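# Move green-PULL-tagged drive carriers from cage to divider box

## Task

Find every carrier in the cage whose drive has a green PULL tag on its top side and place each one in the divider box, which must stay upright. Each placed carrier must rest on the box floor and touch only the box, other carriers placed there, or the robot. All other carriers stay in the cage, pushed fully in with their levers latched. Anything held in place only by the robot at the end does not count. Finish by opening the grippers and moving the arms away.

## Robot and tools

Robot: two arms, left_arm and right_arm. Each has seven joints and a parallel gripper. Despite the names, left_arm sits on the +y side of the table; image left and right do not follow the arm names.

Scene frame: the origin is on the table top midway between the arms. +x points out over the table, +z points up, and +y points toward left_arm. Gripper positions are in metres and orientations are quaternions (w,x,y,z). Reported hand positions can be a little off, more so at long reach. Each gripper's fingers point along its own +z axis and close along its y axis. The reported hand point lies between the closed finger pads, about 2 cm behind the tips. Closing pushes the tips about 10 mm further forward.

Joint order, used in every row and every per-joint list: waist, wrist pitch, upper arm roll, elbow, forearm roll, shoulder, wrist roll. Follow this order even where other text names joints differently. Stated ranges in rad: waist -6.283 to 6.283; shoulder -2.059 to 2.094; upper arm roll -6.283 to 6.283; elbow -0.192 to 3.927; forearm roll -6.283 to 6.283; wrist pitch -1.693 to 3.142; wrist roll -6.283 to 6.283. The true ends may differ from these by up to 0.010 rad.

The row: every motion command is one flat list of 16 numbers, each in [-1, 1], always covering both arms. Numbers 1-7 are left_arm's joint offsets in the order above and number 8 is its gripper opening. Numbers 9-16 are the same eight values for right_arm. Joint values are offsets, not absolute angles, scaled so 1.0 equals 2.036 rad. The opening is absolute: +1 is fully open (0.084 m between pads) and -1 is closed. To leave an arm still, give it zero offsets and its current opening.

execute_actions(actions): a list of actions, run in order. Each action is a table of at most 15 rows, and each row lasts one control step of 1/30 s. If a table has fewer than 15 rows, its last row is held for the remaining steps. Every row's joint offsets are measured from the angles at the start of that action, not from the previous row. For the first action in a call, that start is the last reported state. An action that would push any joint more than 0.010 rad beyond its range is rejected for both arms. If the first action fails that check, or any action is malformed, the whole call is rejected and nothing moves. A joint commanded past its real end stops there, and the result may say "joint sent to its limit". An empty list just returns the current state and images.

move(target, speed, blocking): target is one 16-number row. Its joint offsets are measured from the "Joint positions" in the latest result that shows them. All joints follow paths that finish together, so the hands travel on curves. speed is in rad/s for the joint with the farthest to go: 0.01 to 2, default 0.5. Paths last between 0.5 and 10 s, and are cut off at 10 s. Paths do not avoid obstacles or the other arm. Finger openings are applied at the start. The "move:" line gives how the move ended (done, off_target, moving, held, fault). It also gives limits=held or limits=none, and each arm's joint farthest from its target. After limits=held an arm may suddenly move fast. With blocking=false the result comes back after 0.5 s while the arm keeps moving. Until a result shows the move has ended, call wait or stop before sending anything else. Fast moves and targets set deep past a contact press hard. To keep pressing as before, command offsets from Joint positions to Joint targets.

wait(seconds): 0 to 10 s. Arms hold their last command and a running move continues. Returns early if the move ends.

stop(): brakes a running move to rest; fast arms need room to brake. The fingers carry on.

zoom_image(camera, region): enlarges a region [x0, y0, x1, y1] in pixels (origin top-left, at most 504x504) from the latest image of cam_head_left, cam_head_right, cam_high, cam_left_wrist or cam_right_wrist. Every image is 504x504. Calibration for each camera (K, distortion, T_world_to_cam) is supplied and may be slightly off. Wrist camera poses follow their arm's joint readings.

show_instructions(): shows the scene's reference pages; moves nothing.

finished_scene(scene): ends the given scene (1 or 2) and says whether the goal was met. It cannot be undone. Replying without any tool call also ends the session.

Results: the state line shows each gripper's position, quaternion and velocities. "Joint positions" and "Joint velocities" have one block per arm: seven joints in the order above, then the finger gap in m. "Joint targets" shows what the joints are currently being driven toward. grip_measured is the measured opening on the command scale. Calls that ran actions also list step readings, and HELD marks steps where an arm was held back. "joint command not followed" means a clearance check changed that arm's joint targets.

Motion limits: joint targets move at most 3.14 rad/s and take 0.16 s to reach that speed. Per step, a target stays within 0.623 rad of the measured angle. Targets are also scaled back if they would move the hand more than 70 mm from where it is. Large motions therefore take several actions. Finish anything left undone in the next action.

Gripping: to hold something, keep commanding an opening well below grip_measured; the lower it is, the harder the squeeze. Each pad gives up to about 24 N on objects up to about 6 cm wide. Fast closing can squeeze too hard. Parts may be tugged or nudged now and then, so grip firmly.

Avoid: dropping or knocking anything off the table, and letting the arms collide or press on each other. Avoid slams and hard pushes. Avoid contact torque that reaches a joint's load limit (N m): waist 47.5, shoulder 47.5, upper arm roll 28.5, elbow 28.5, forearm roll 28.5, wrist pitch 19, wrist roll 19. Hitting a limit stops the arm for about 10 s and skips the rest of the call. Holding loads heats motors: a MOTOR HOT warning appears at 65 °C, and at 80 °C the arm brakes until it cools. The robot keeps its last command while you compose a reply.

Each tool is called after ">>>" as a command line: name --argument value for each argument, lists and objects as JSON in quotes; but a table of rows of numbers goes row by row, as --pt "numbers of a row", without its own name.

Reference images:

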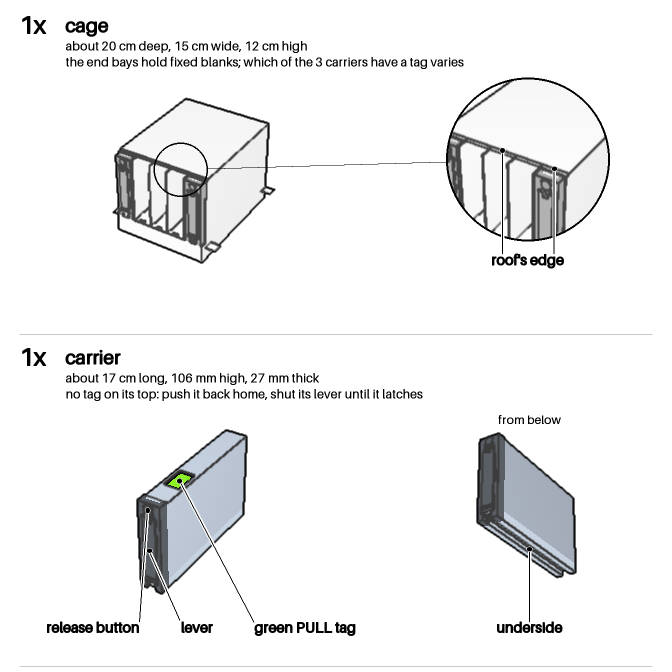

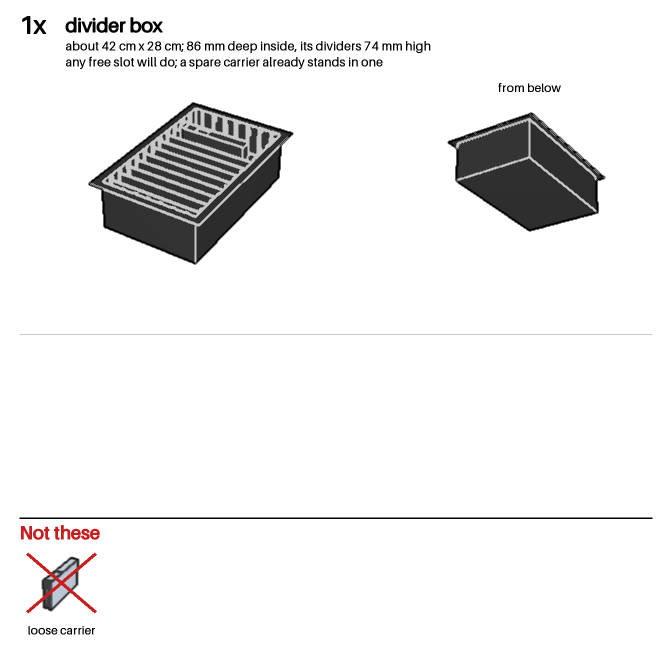

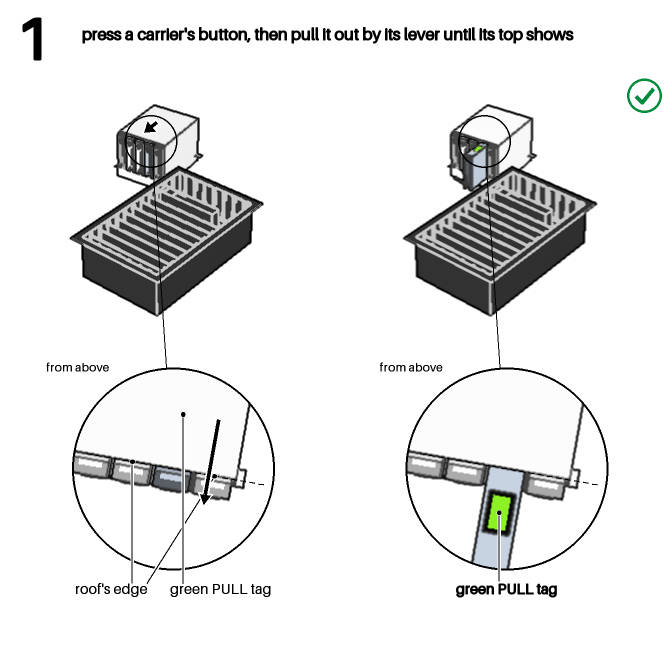

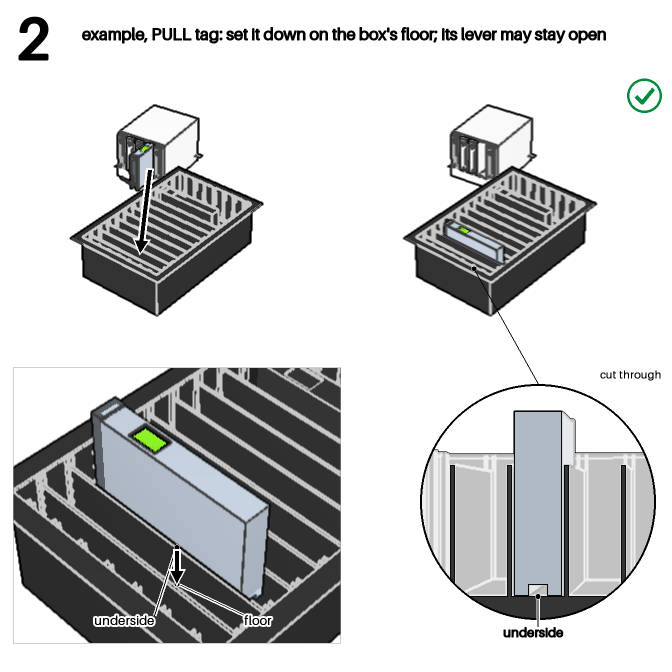

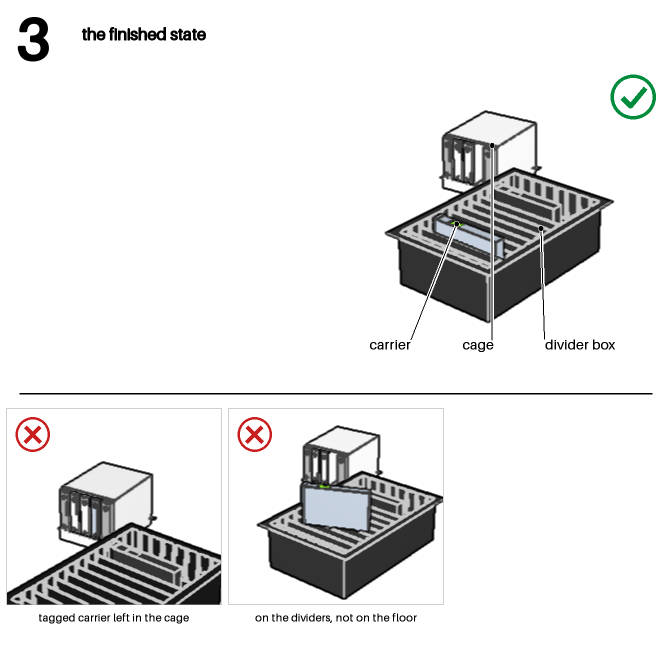

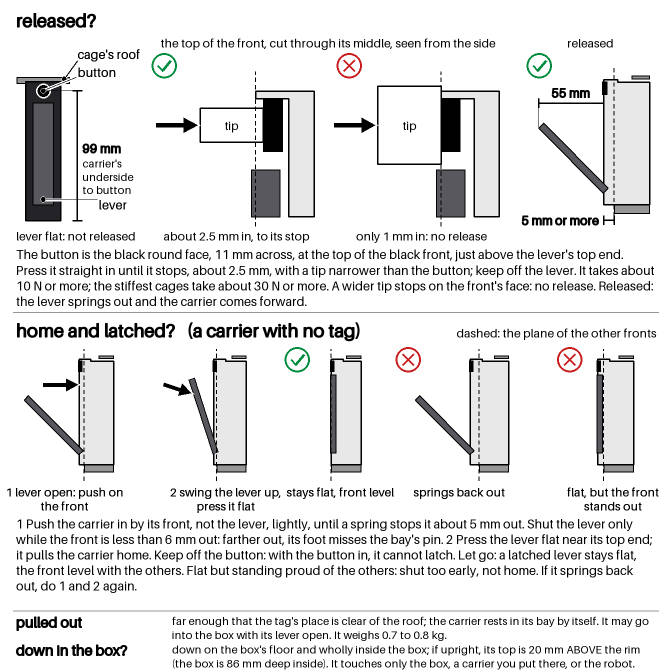

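## Session

I'll start by looking at the scene.

>>> execute_actions --actions '[]'

Scene clock: 0.00 s.
left_arm: end_effector_position=(+0.1293, -0.2856, +0.3669) grip_measured=+1.00 end_effector_quat_wxyz=(+0.666, +0.677, -0.270, +0.158) end_effector_velocity=(-0.000, -0.000, -0.000) end_effector_angular_velocity=(+0.000, +0.000, -0.001) | right_arm: end_effector_position=(+0.3545, -0.3595, +0.2488) grip_measured=+1.00 end_effector_quat_wxyz=(-0.001, +0.998, -0.065, -0.000) end_effector_velocity=(-0.000, -0.001, -0.000) end_effector_angular_velocity=(-0.000, -0.000, -0.002)
Joint names: [waist, wrist pitch, upper arm roll, elbow, forearm roll, shoulder, wrist roll]
Joint positions: left_arm=[-1.89   0.583  0.441  0.851 -2.429 -0.177  1.664  0.084] | right_arm=[ 0.     1.167  0.002  0.917  0.003 -0.249  0.003  0.084]
Joint velocities: left_arm=[-0.001  0.     0.    -0.    -0.     0.    -0.    -0.   ] | right_arm=[-0.002 -0.001  0.    -0.001 -0.    -0.     0.     0.   ]
Motor temperatures (°C, as the motors report them): left_arm=[32 35 34 33 42 35 34] | right_arm=[31 36 34 40 35 33 33]
Joint targets: left_arm=[-1.890 0.583 0.441 0.851 -2.429 -0.177 1.664] | right_arm=[0.000 1.167 0.002 0.917 0.003 -0.249 0.003]

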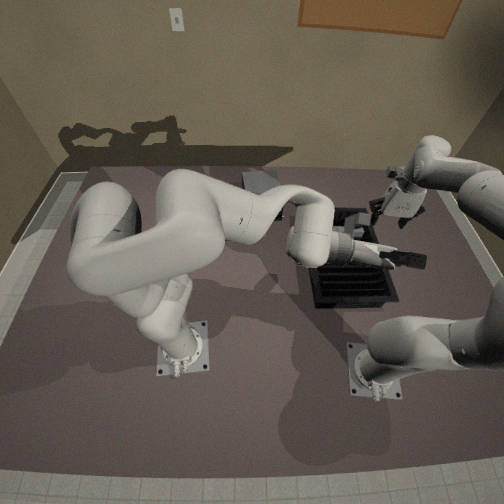

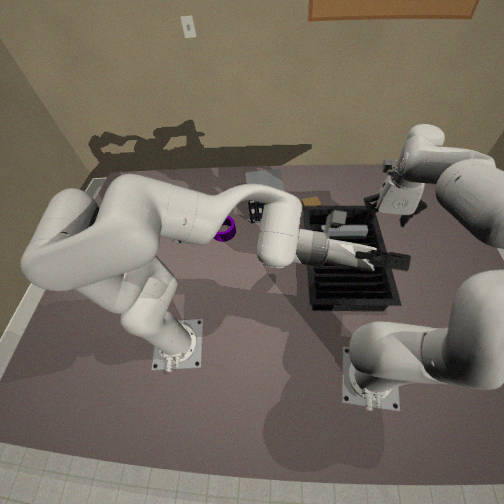

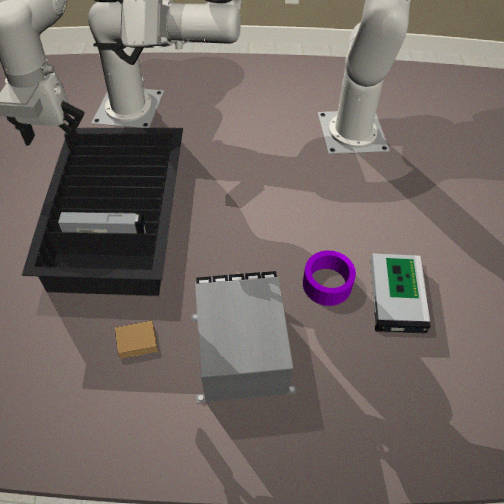

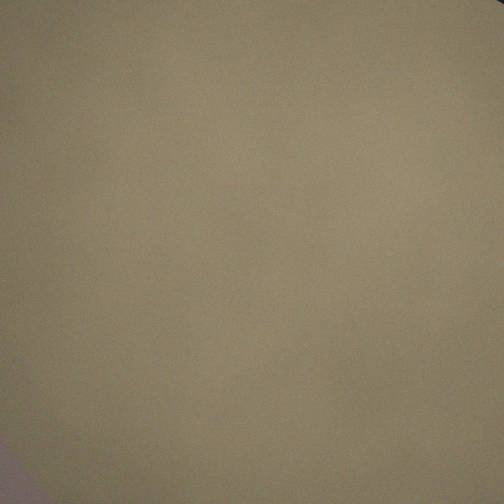

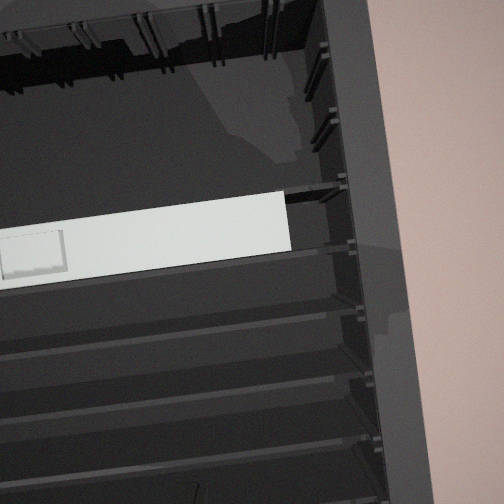

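>>> zoom_image --camera "cam_high" --region '[170, 250, 320, 420]'

>>> zoom_image --camera "cam_head_right" --region '[200, 150, 420, 330]'

Region (170, 250, 320, 420) of cam_high's 504x504 image, scaled by 2.965, with more detail than that image has; it fills the left 445 columns of this view, and the rest is white.

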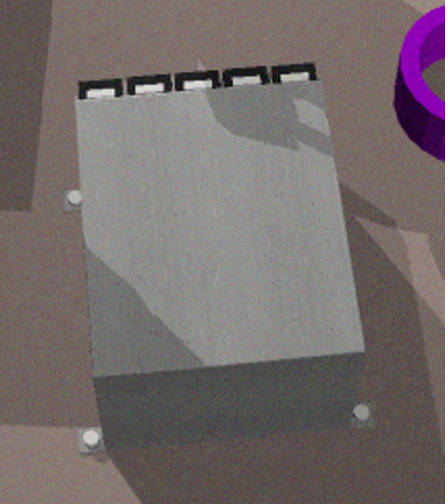

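Region (200, 150, 420, 330) of cam_head_right's 504x504 image, scaled by 2.291, with more detail than that image has; it fills the top 412 rows of this view, and the rest is white.

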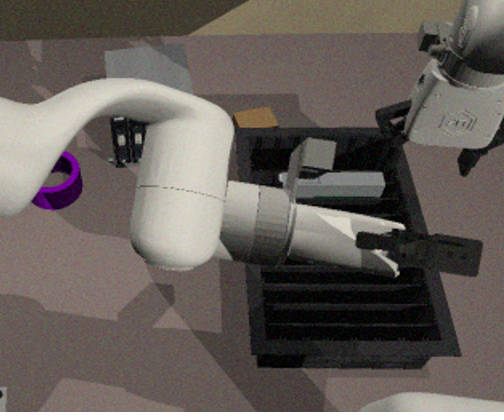

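>>> zoom_image --camera "cam_head_left" --region '[280, 180, 460, 320]'

>>> zoom_image --camera "cam_high" --region '[0, 0, 250, 160]'

Region (280, 180, 460, 320) of cam_head_left's 504x504 image, scaled by 2.800, with more detail than that image has.

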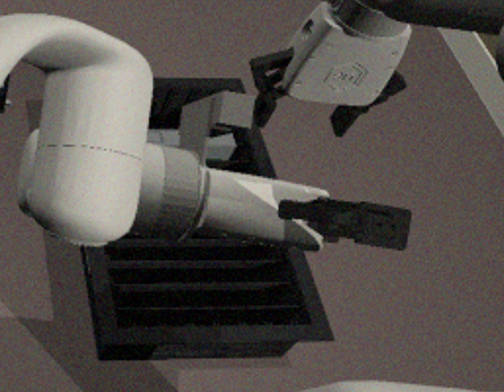

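Region (0, 0, 250, 160) of cam_high's 504x504 image, scaled by 2.016, with more detail than that image has; it fills the top 323 rows of this view, and the rest is white.

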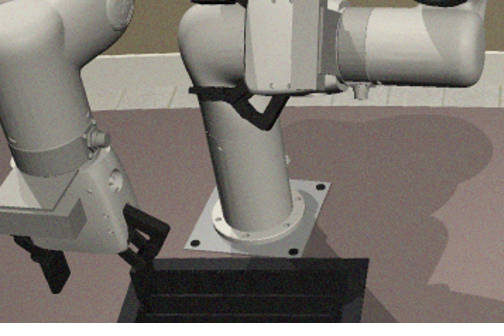

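>>> move --target '[0.2132, 0, -0.2166, 0, -0.982, 0, 0.836, 1, -0.25, 0, 0, 0, 0, 0, 0, 1]' --speed 1.0

Scene clock: 122.77 s.
left_arm: end_effector_position=(+0.2348, -0.2405, +0.3426) grip_measured=+1.00 end_effector_quat_wxyz=(+0.419, +0.805, +0.023, +0.419) end_effector_velocity=(+0.000, +0.000, +0.000) end_effector_angular_velocity=(+0.000, +0.001, +0.001) | right_arm: end_effector_position=(+0.2798, -0.5464, +0.2488) grip_measured=+1.00 end_effector_quat_wxyz=(-0.001, +0.949, -0.314, +0.000) end_effector_velocity=(-0.000, -0.001, -0.000) end_effector_angular_velocity=(-0.001, +0.000, -0.001)
Joint names: [waist, wrist pitch, upper arm roll, elbow, forearm roll, shoulder, wrist roll]
Joint positions: left_arm=[-1.456  0.583 -0.     0.851 -4.428 -0.177  3.366  0.084] | right_arm=[-0.508  1.167  0.002  0.917  0.003 -0.249  0.003  0.084]
Joint velocities: left_arm=[-0.     0.001  0.     0.    -0.003 -0.     0.002  0.   ] | right_arm=[-0.001 -0.001 -0.    -0.    -0.001  0.    -0.     0.   ]
Motor temperatures (°C, as the motors report them): left_arm=[32 36 34 45 42 36 34] | right_arm=[31 36 34 51 35 35 33]
Joint targets: left_arm=[-1.456 0.583 -0.000 0.851 -4.428 -0.177 3.366] | right_arm=[-0.509 1.167 0.002 0.917 0.003 -0.249 0.003]
move: done; limits=none; left_arm: farthest joint: the waist, 0.000 radians from its target (0.434 radians at the start); right_arm: farthest joint: the waist, 0.001 radians from its target (0.509 radians at the start)
camera_calibration (this result's frames):
cam_left_wrist: T_world_to_cam=[[-0.314295, -0.638541, 0.702484, -0.286245], [-0.654575, -0.390181, -0.647526, 0.348844], [0.687568, -0.663343, -0.295341, -0.0887006], [0, 0, 0, 1]] pos_world=[0.199367, -0.105505, 0.400771]
cam_right_wrist: T_world_to_cam=[[-0.59545, -0.803391, -0.00182681, -0.239594], [-0.803329, 0.59543, -0.0112035, 0.627911], [0.0100885, -0.00520358, -0.999936, 0.371703], [0, 0, 0, 1]] pos_world=[0.358003, -0.56443, 0.378276]

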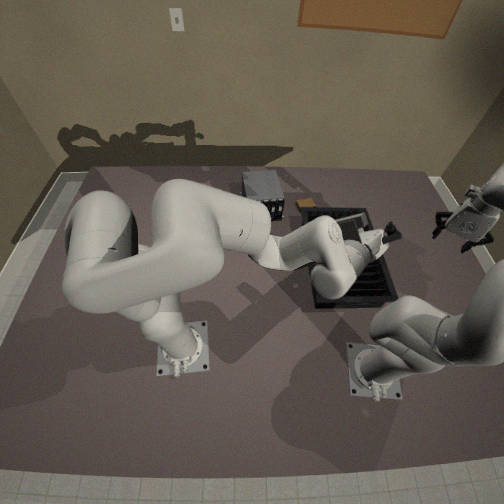

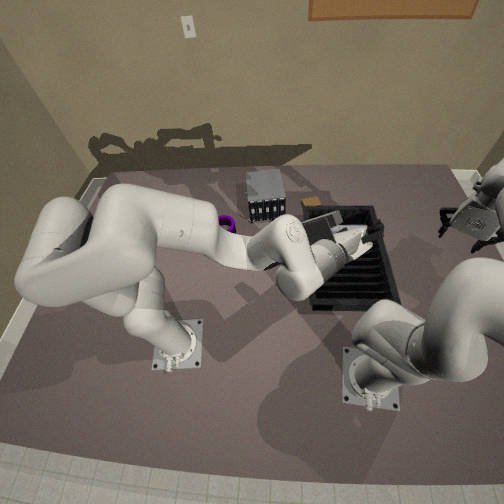

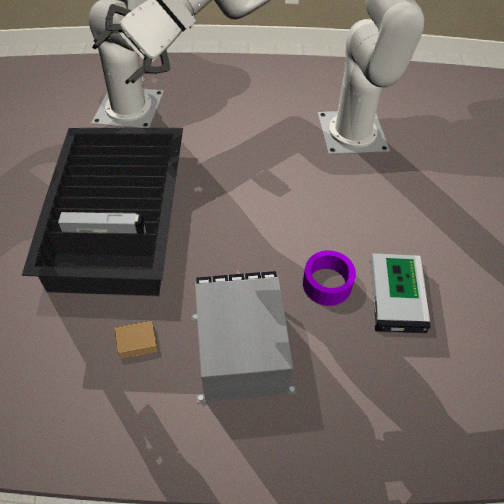

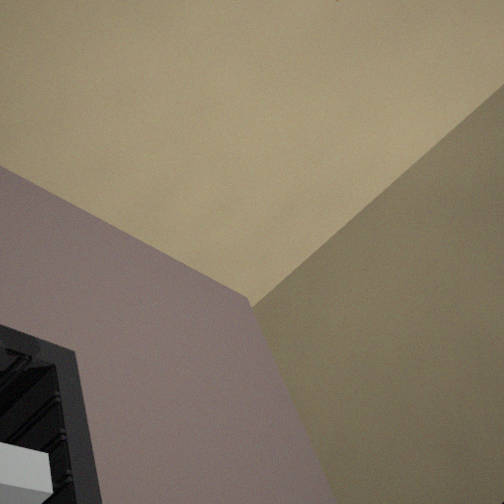

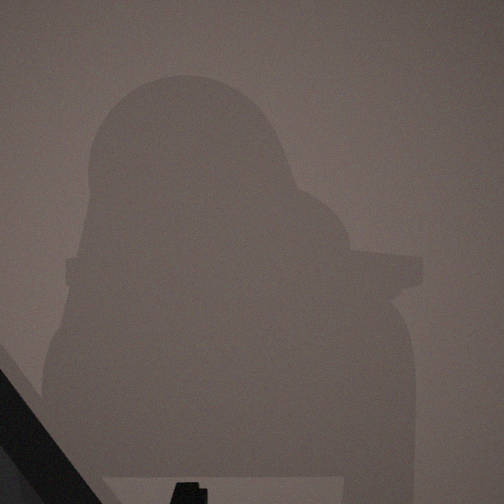

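>>> move --target '[0, 0.4725, 0, -0.1233, -0.0845, 0.2706, 0, 1, 0, 0, 0, 0, 0, 0, 0, 1]' --speed 0.6

Scene clock: 133.97 s.
left_arm: end_effector_position=(+0.3598, -0.0007, +0.1304) grip_measured=+1.00 end_effector_quat_wxyz=(-0.039, +0.706, +0.040, +0.706) end_effector_velocity=(+0.000, +0.001, -0.001) end_effector_angular_velocity=(+0.003, -0.000, +0.002) | right_arm: end_effector_position=(+0.2798, -0.5464, +0.2488) grip_measured=+1.00 end_effector_quat_wxyz=(-0.001, +0.949, -0.314, +0.000) end_effector_velocity=(+0.000, -0.000, +0.000) end_effector_angular_velocity=(-0.001, -0.001, -0.000)
Joint names: [waist, wrist pitch, upper arm roll, elbow, forearm roll, shoulder, wrist roll]
Joint positions: left_arm=[-1.456  1.544 -0.     0.601 -4.6    0.373  3.366  0.084] | right_arm=[-0.508  1.167  0.002  0.917  0.003 -0.249  0.003  0.084]
Joint velocities: left_arm=[ 0.001  0.001 -0.    -0.    -0.001  0.002  0.     0.   ] | right_arm=[-0.001 -0.001 -0.     0.    -0.    -0.    -0.001 -0.   ]
Motor temperatures (°C, as the motors report them): left_arm=[32 35 34 45 42 36 34] | right_arm=[31 37 34 51 35 35 33]
Joint targets: left_arm=[-1.456 1.545 -0.000 0.600 -4.600 0.373 3.366] | right_arm=[-0.508 1.167 0.002 0.917 0.003 -0.249 0.003]
move: done; limits=none; left_arm: farthest joint: the shoulder, 0.001 radians from its target (0.551 radians at the start); right_arm: farthest joint: the waist, 0.000 radians from its target (0.001 radians at the start)
camera_calibration (this result's frames):
cam_left_wrist: T_world_to_cam=[[0.102507, -0.994672, 0.0109637, -0.00477563], [-0.0045756, -0.0114931, -0.999923, 0.199179], [0.994722, 0.102449, -0.00572935, -0.22592], [0, 0, 0, 1]] pos_world=[0.226128, 0.0206843, 0.197922]
cam_right_wrist: T_world_to_cam=[[-0.59545, -0.803391, -0.00182686, -0.239594], [-0.803329, 0.59543, -0.0112034, 0.627911], [0.0100885, -0.0052035, -0.999936, 0.371703], [0, 0, 0, 1]] pos_world=[0.358003, -0.56443, 0.378276]

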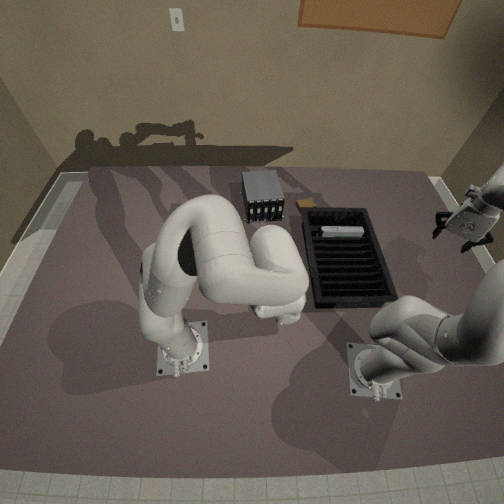

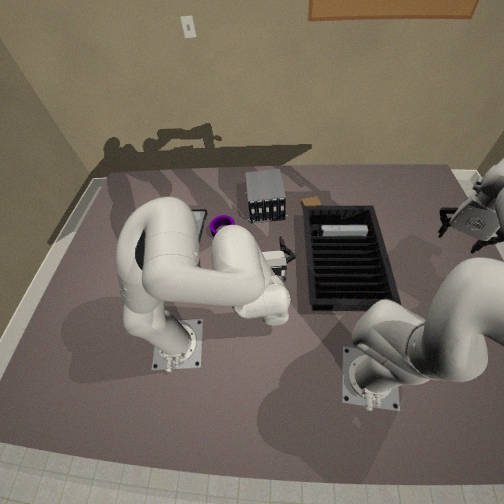

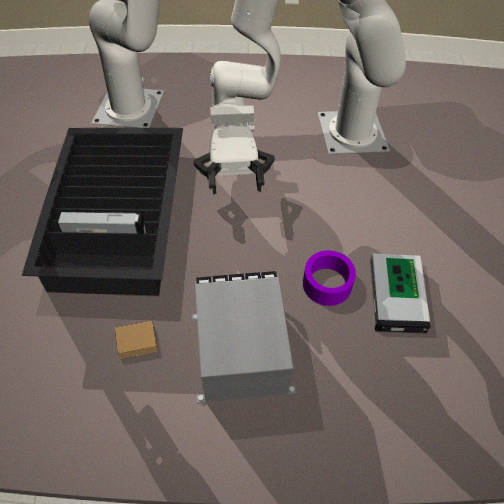

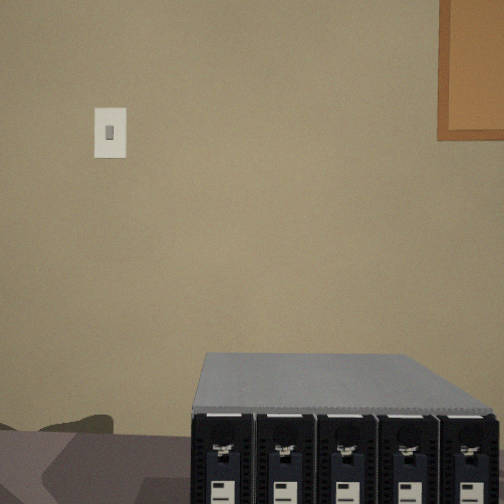

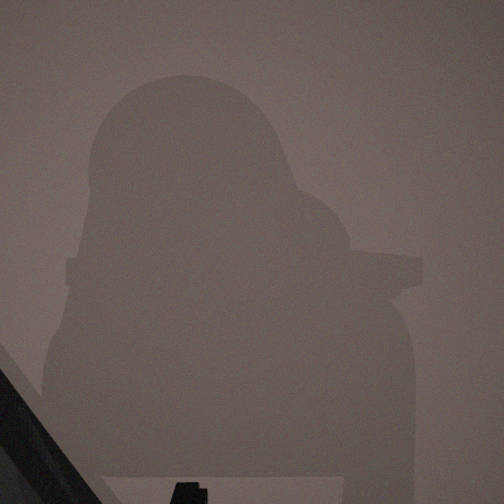

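>>> zoom_image --camera "cam_left_wrist" --region '[180, 330, 504, 504]'

>>> zoom_image --camera "cam_high" --region '[180, 120, 290, 210]'

Region (180, 330, 504, 504) of cam_left_wrist's 504x504 image, scaled by 1.556, with more detail than that image has; it fills the top 271 rows of this view, and the rest is white.

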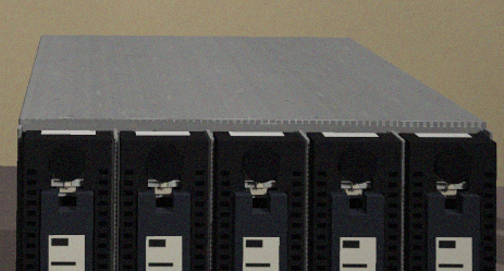

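Region (180, 120, 290, 210) of cam_high's 504x504 image, scaled by 4.582, with more detail than that image has; it fills the top 412 rows of this view, and the rest is white.

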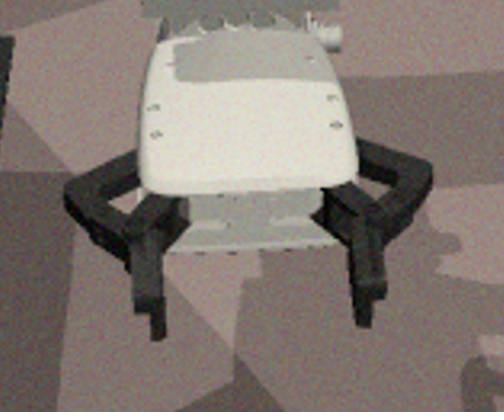

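>>> zoom_image --camera "cam_right_wrist" --region '[140, 440, 260, 504]'

Region (140, 440, 260, 504) of cam_right_wrist's 504x504 image, scaled by 4.200, with more detail than that image has; it fills the top 269 rows of this view, and the rest is white.

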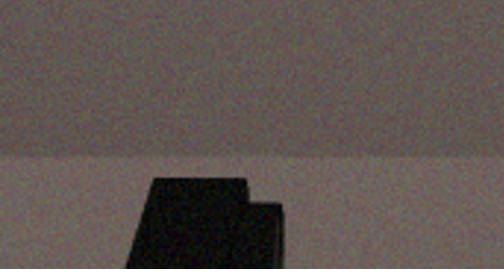

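>>> zoom_image --camera "cam_head_right" --region '[235, 160, 305, 230]'

>>> zoom_image --camera "cam_left_wrist" --region '[250, 400, 400, 504]'

Region (235, 160, 305, 230) of cam_head_right's 504x504 image, scaled by 7.200, with more detail than that image has.

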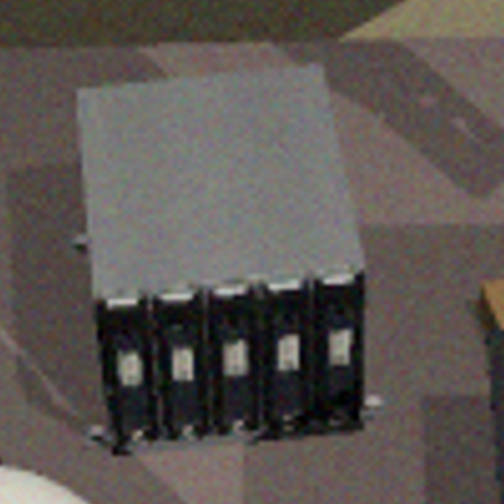

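Region (250, 400, 400, 504) of cam_left_wrist's 504x504 image, scaled by 3.360, with more detail than that image has; it fills the top 349 rows of this view, and the rest is white.

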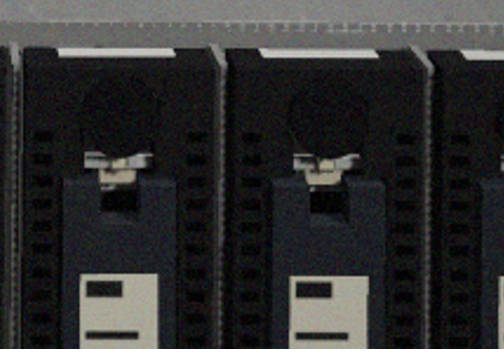

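>>> move --target '[0, 0, 0, 0, 0, 0, -0.7716, 1, 0, 0, 0, 0, 0, 0, 0, 1]' --speed 1.2

>>> zoom_image --camera "cam_high" --region '[190, 110, 290, 220]'

Scene clock: 223.90 s.
left_arm: end_effector_position=(+0.3598, -0.0007, +0.1304) grip_measured=+1.00 end_effector_quat_wxyz=(+0.472, +0.471, +0.528, +0.527) end_effector_velocity=(-0.000, -0.000, +0.000) end_effector_angular_velocity=(-0.003, -0.000, -0.001) | right_arm: end_effector_position=(+0.2798, -0.5464, +0.2488) grip_measured=+1.00 end_effector_quat_wxyz=(-0.001, +0.949, -0.314, +0.000) end_effector_velocity=(+0.000, +0.000, +0.000) end_effector_angular_velocity=(+0.000, -0.000, +0.000)
Joint names: [waist, wrist pitch, upper arm roll, elbow, forearm roll, shoulder, wrist roll]
Joint positions: left_arm=[-1.456  1.544 -0.     0.601 -4.6    0.373  1.795  0.084] | right_arm=[-0.508  1.167  0.002  0.917  0.003 -0.249  0.003  0.084]
Joint velocities: left_arm=[-0.     0.    -0.001  0.001  0.    -0.    -0.002  0.   ] | right_arm=[ 0.     0.     0.    -0.     0.001 -0.     0.    -0.   ]
Motor temperatures (°C, as the motors report them): left_arm=[32 36 34 37 42 37 34] | right_arm=[31 37 34 52 35 35 33]
Joint targets: left_arm=[-1.456 1.544 -0.000 0.601 -4.600 0.373 1.795] | right_arm=[-0.508 1.167 0.002 0.917 0.003 -0.249 0.003]
move: done; limits=none; left_arm: farthest joint: the waist, 0.000 radians from its target (0.000 radians at the start); right_arm: farthest joint: the waist, 0.000 radians from its target (0.000 radians at the start)
camera_calibration (this result's frames):
cam_left_wrist: T_world_to_cam=[[-0.0098618, 0.00957782, 0.999906, -0.0926125], [0.106246, -0.994284, 0.0105718, 0.0268782], [0.994291, 0.10634, 0.00878782, -0.227655], [0, 0, 0, 1]] pos_world=[0.222587, 0.0518205, 0.0943201]
cam_right_wrist: T_world_to_cam=[[-0.59545, -0.80339, -0.00182682, -0.239594], [-0.803329, 0.59543, -0.0112034, 0.627911], [0.0100884, -0.00520351, -0.999936, 0.371703], [0, 0, 0, 1]] pos_world=[0.358003, -0.56443, 0.378276]

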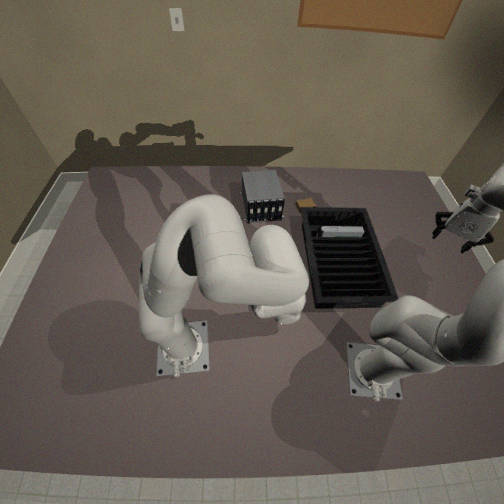

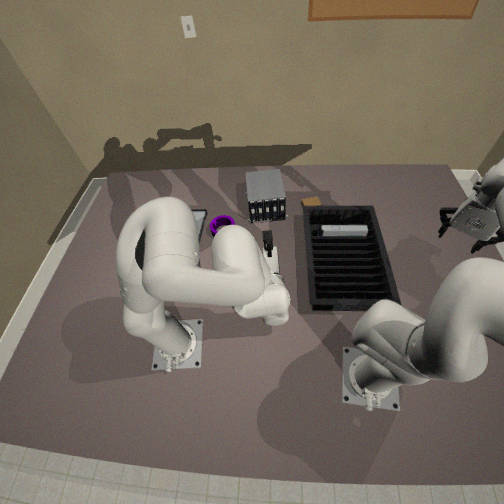

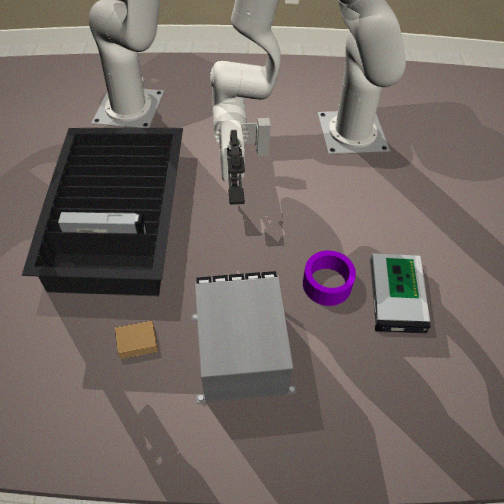

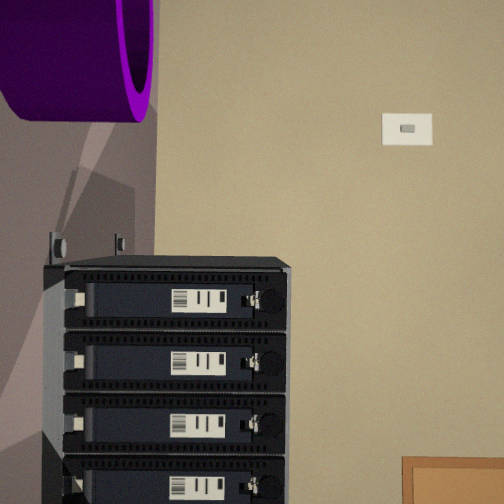

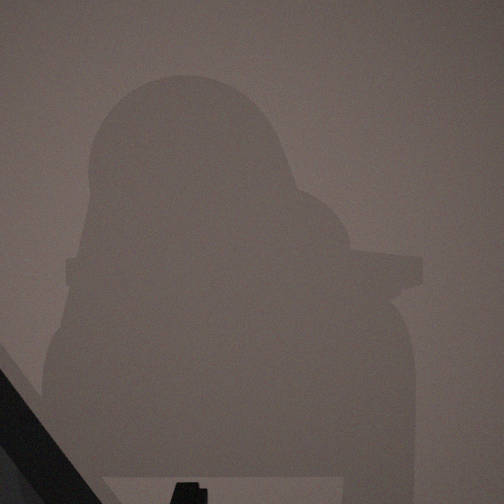

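Region (190, 110, 290, 220) of cam_high's 504x504 image, scaled by 4.582, with more detail than that image has; it fills the left 458 columns of this view, and the rest is white.

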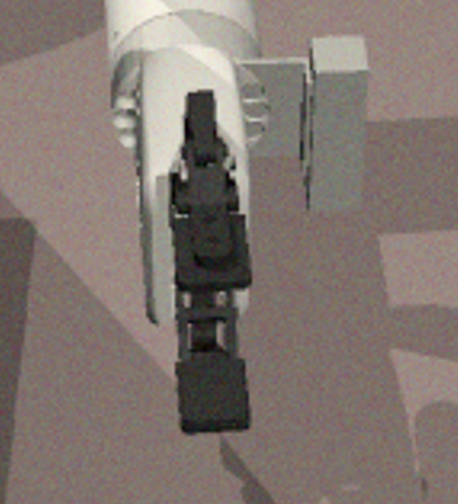

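>>> zoom_image --camera "cam_left_wrist" --region '[200, 250, 320, 400]'

Region (200, 250, 320, 400) of cam_left_wrist's 504x504 image, scaled by 3.360, with more detail than that image has; it fills the left 403 columns of this view, and the rest is white.

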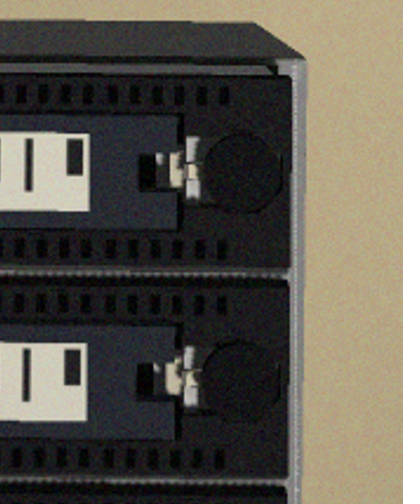

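>>> move --target '[0.614, 0, 0, 0, 0, -0.098, 0, 1, 0.7014, -0.8748, -0.001, 0.0614, 0.610, 0.245, -0.2962, 1]' --speed 1.0

Scene clock: 346.50 s.
left_arm: end_effector_position=(+0.4345, +0.5003, +0.2033) grip_measured=+1.00 end_effector_quat_wxyz=(+0.145, +0.003, +0.699, +0.700) end_effector_velocity=(-0.001, +0.001, -0.000) end_effector_angular_velocity=(-0.000, +0.001, +0.003) | right_arm: end_effector_position=(+0.5077, -0.0331, +0.2865) grip_measured=+1.00 end_effector_quat_wxyz=(-0.102, +0.848, -0.049, +0.518) end_effector_velocity=(-0.002, +0.003, -0.001) end_effector_angular_velocity=(-0.001, +0.000, +0.005)
Joint names: [waist, wrist pitch, upper arm roll, elbow, forearm roll, shoulder, wrist roll]
Joint positions: left_arm=[-0.207  1.544 -0.     0.601 -4.6    0.174  1.795  0.084] | right_arm=[ 0.919 -0.614  0.     1.042  1.244  0.25  -0.6    0.084]
Joint velocities: left_arm=[ 0.003 -0.001  0.    -0.001 -0.    -0.     0.001  0.   ] | right_arm=[ 0.004 -0.002  0.001 -0.     0.     0.001 -0.001 -0.   ]
Motor temperatures (°C, as the motors report them): left_arm=[32 36 34 37 42 37 34] | right_arm=[31 37 34 53 35 35 33]
Joint targets: left_arm=[-0.207 1.544 -0.000 0.601 -4.600 0.173 1.795] | right_arm=[0.919 -0.614 0.000 1.042 1.244 0.250 -0.600]
move: done; limits=none; left_arm: farthest joint: the waist, 0.001 radians from its target (1.250 radians at the start); right_arm: farthest joint: the waist, 0.001 radians from its target (1.428 radians at the start)
camera_calibration (this result's frames):
cam_left_wrist: T_world_to_cam=[[-0.20919, 0.0122677, 0.977798, -0.0798325], [0.955257, -0.211252, 0.207018, -0.284258], [0.209101, 0.977355, 0.032473, -0.455308], [0, 0, 0, 1]] pos_world=[0.350045, 0.385927, 0.151692]
cam_right_wrist: T_world_to_cam=[[0.0230712, -0.974833, -0.22174, 0.051848], [-0.447491, 0.188269, -0.874246, 0.55888], [0.893991, 0.119397, -0.431885, -0.197669], [0, 0, 0, 1]] pos_world=[0.425612, -0.0310758, 0.414725]

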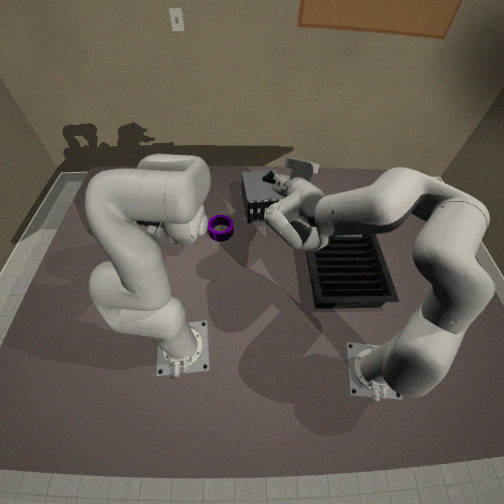

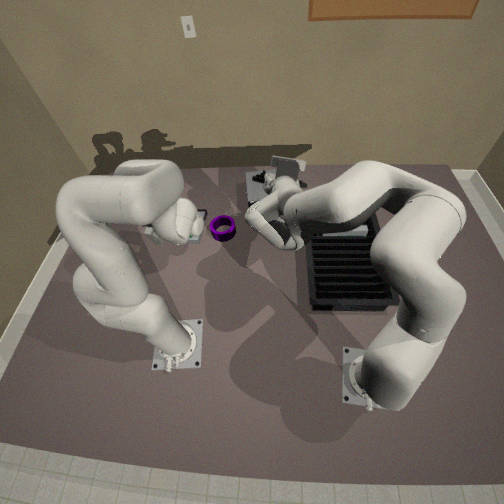

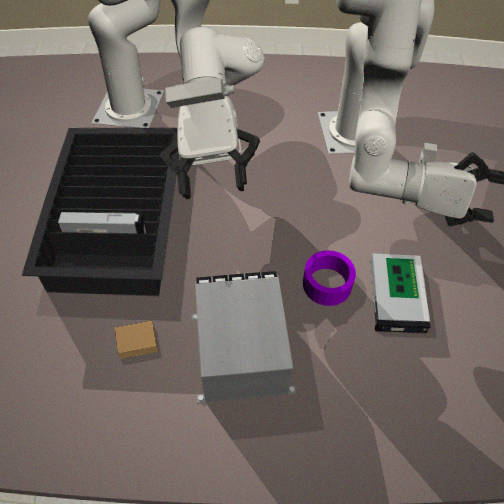

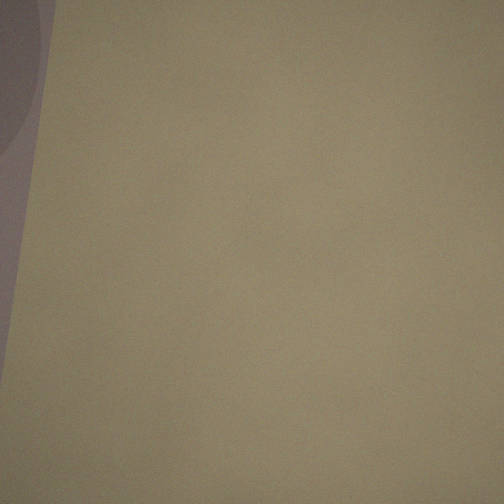

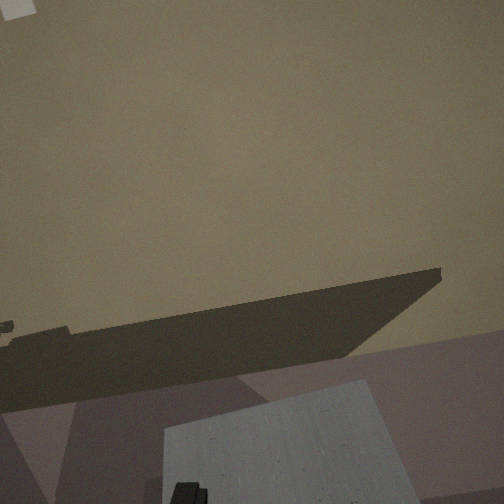

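Now lower the right shoulder to the pre-contact pose.

>>> move --target '[0, 0, 0, 0, 0, 0, 0, 1, 0, 0, 0, 0, 0, 0.156, 0, 1]' --speed 0.3

Scene clock: 350.17 s.
left_arm: end_effector_position=(+0.4345, +0.5003, +0.2033) grip_measured=+1.00 end_effector_quat_wxyz=(+0.145, +0.003, +0.699, +0.700) end_effector_velocity=(-0.000, +0.000, -0.000) end_effector_angular_velocity=(-0.000, +0.000, +0.000) | right_arm: end_effector_position=(+0.4916, -0.0494, +0.1038) grip_measured=+1.00 end_effector_quat_wxyz=(+0.000, +0.906, -0.002, +0.423) end_effector_velocity=(-0.002, -0.000, -0.003) end_effector_angular_velocity=(-0.005, +0.004, +0.002)
Joint names: [waist, wrist pitch, upper arm roll, elbow, forearm roll, shoulder, wrist roll]
Joint positions: left_arm=[-0.207  1.544 -0.     0.601 -4.6    0.174  1.795  0.084] | right_arm=[ 0.919 -0.614  0.     1.043  1.244  0.567 -0.6    0.084]
Joint velocities: left_arm=[-0.    -0.     0.    -0.001  0.     0.    -0.001  0.   ] | right_arm=[ 0.002 -0.001  0.    -0.002 -0.     0.005  0.    -0.   ]
Motor temperatures (°C, as the motors report them): left_arm=[32 36 34 38 42 37 34] | right_arm=[31 37 34 52 35 35 33]
Joint targets: left_arm=[-0.207 1.544 -0.000 0.601 -4.600 0.174 1.795] | right_arm=[0.919 -0.614 0.000 1.042 1.244 0.567 -0.600]
move: done; limits=none; left_arm: farthest joint: the waist, 0.000 radians from its target (0.000 radians at the start); right_arm: farthest joint: the shoulder, 0.001 radians from its target (0.318 radians at the start)
camera_calibration (this result's frames):
cam_left_wrist: T_world_to_cam=[[-0.20919, 0.0122673, 0.977798, -0.0798324], [0.955257, -0.211251, 0.207018, -0.284258], [0.209101, 0.977355, 0.0324732, -0.455308], [0, 0, 0, 1]] pos_world=[0.350045, 0.385927, 0.151692]
cam_right_wrist: T_world_to_cam=[[-0.00192584, -0.999998, -0.000214788, -0.0161064], [-0.632808, 0.001385, -0.774307, 0.466506], [0.774306, -0.00135528, -0.63281, -0.1865], [0, 0, 0, 1]] pos_world=[0.439586, -0.0170053, 0.243197]

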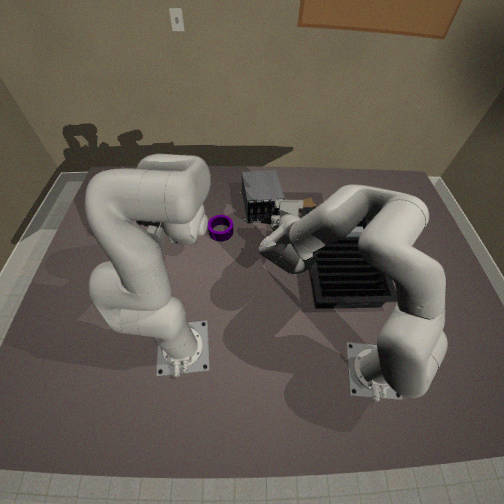

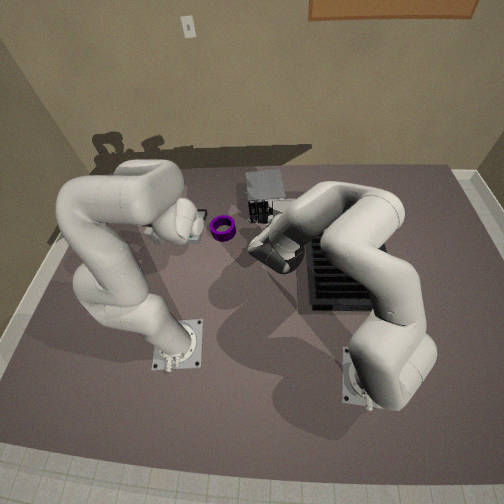

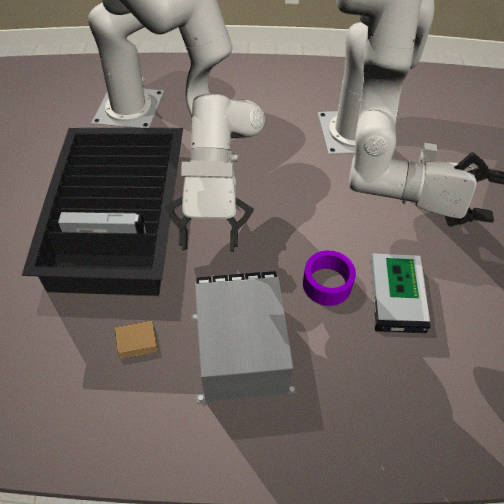

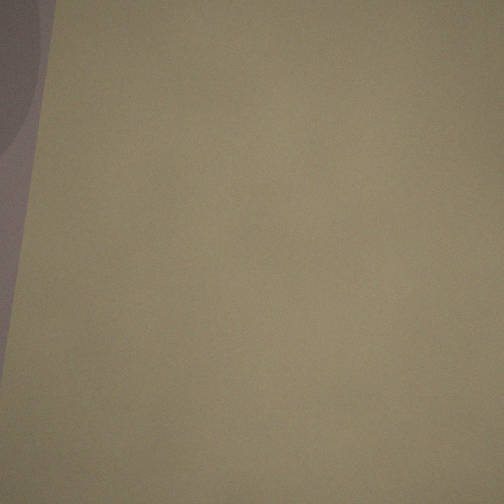

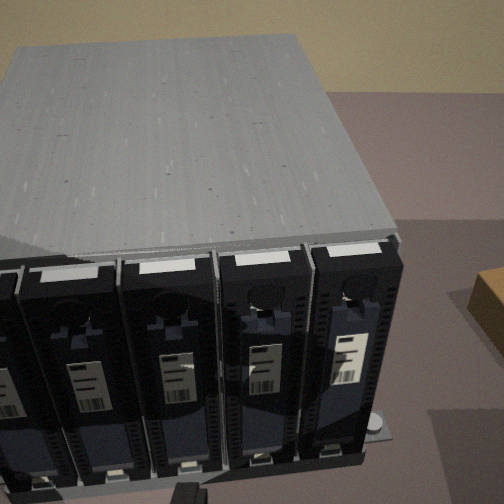

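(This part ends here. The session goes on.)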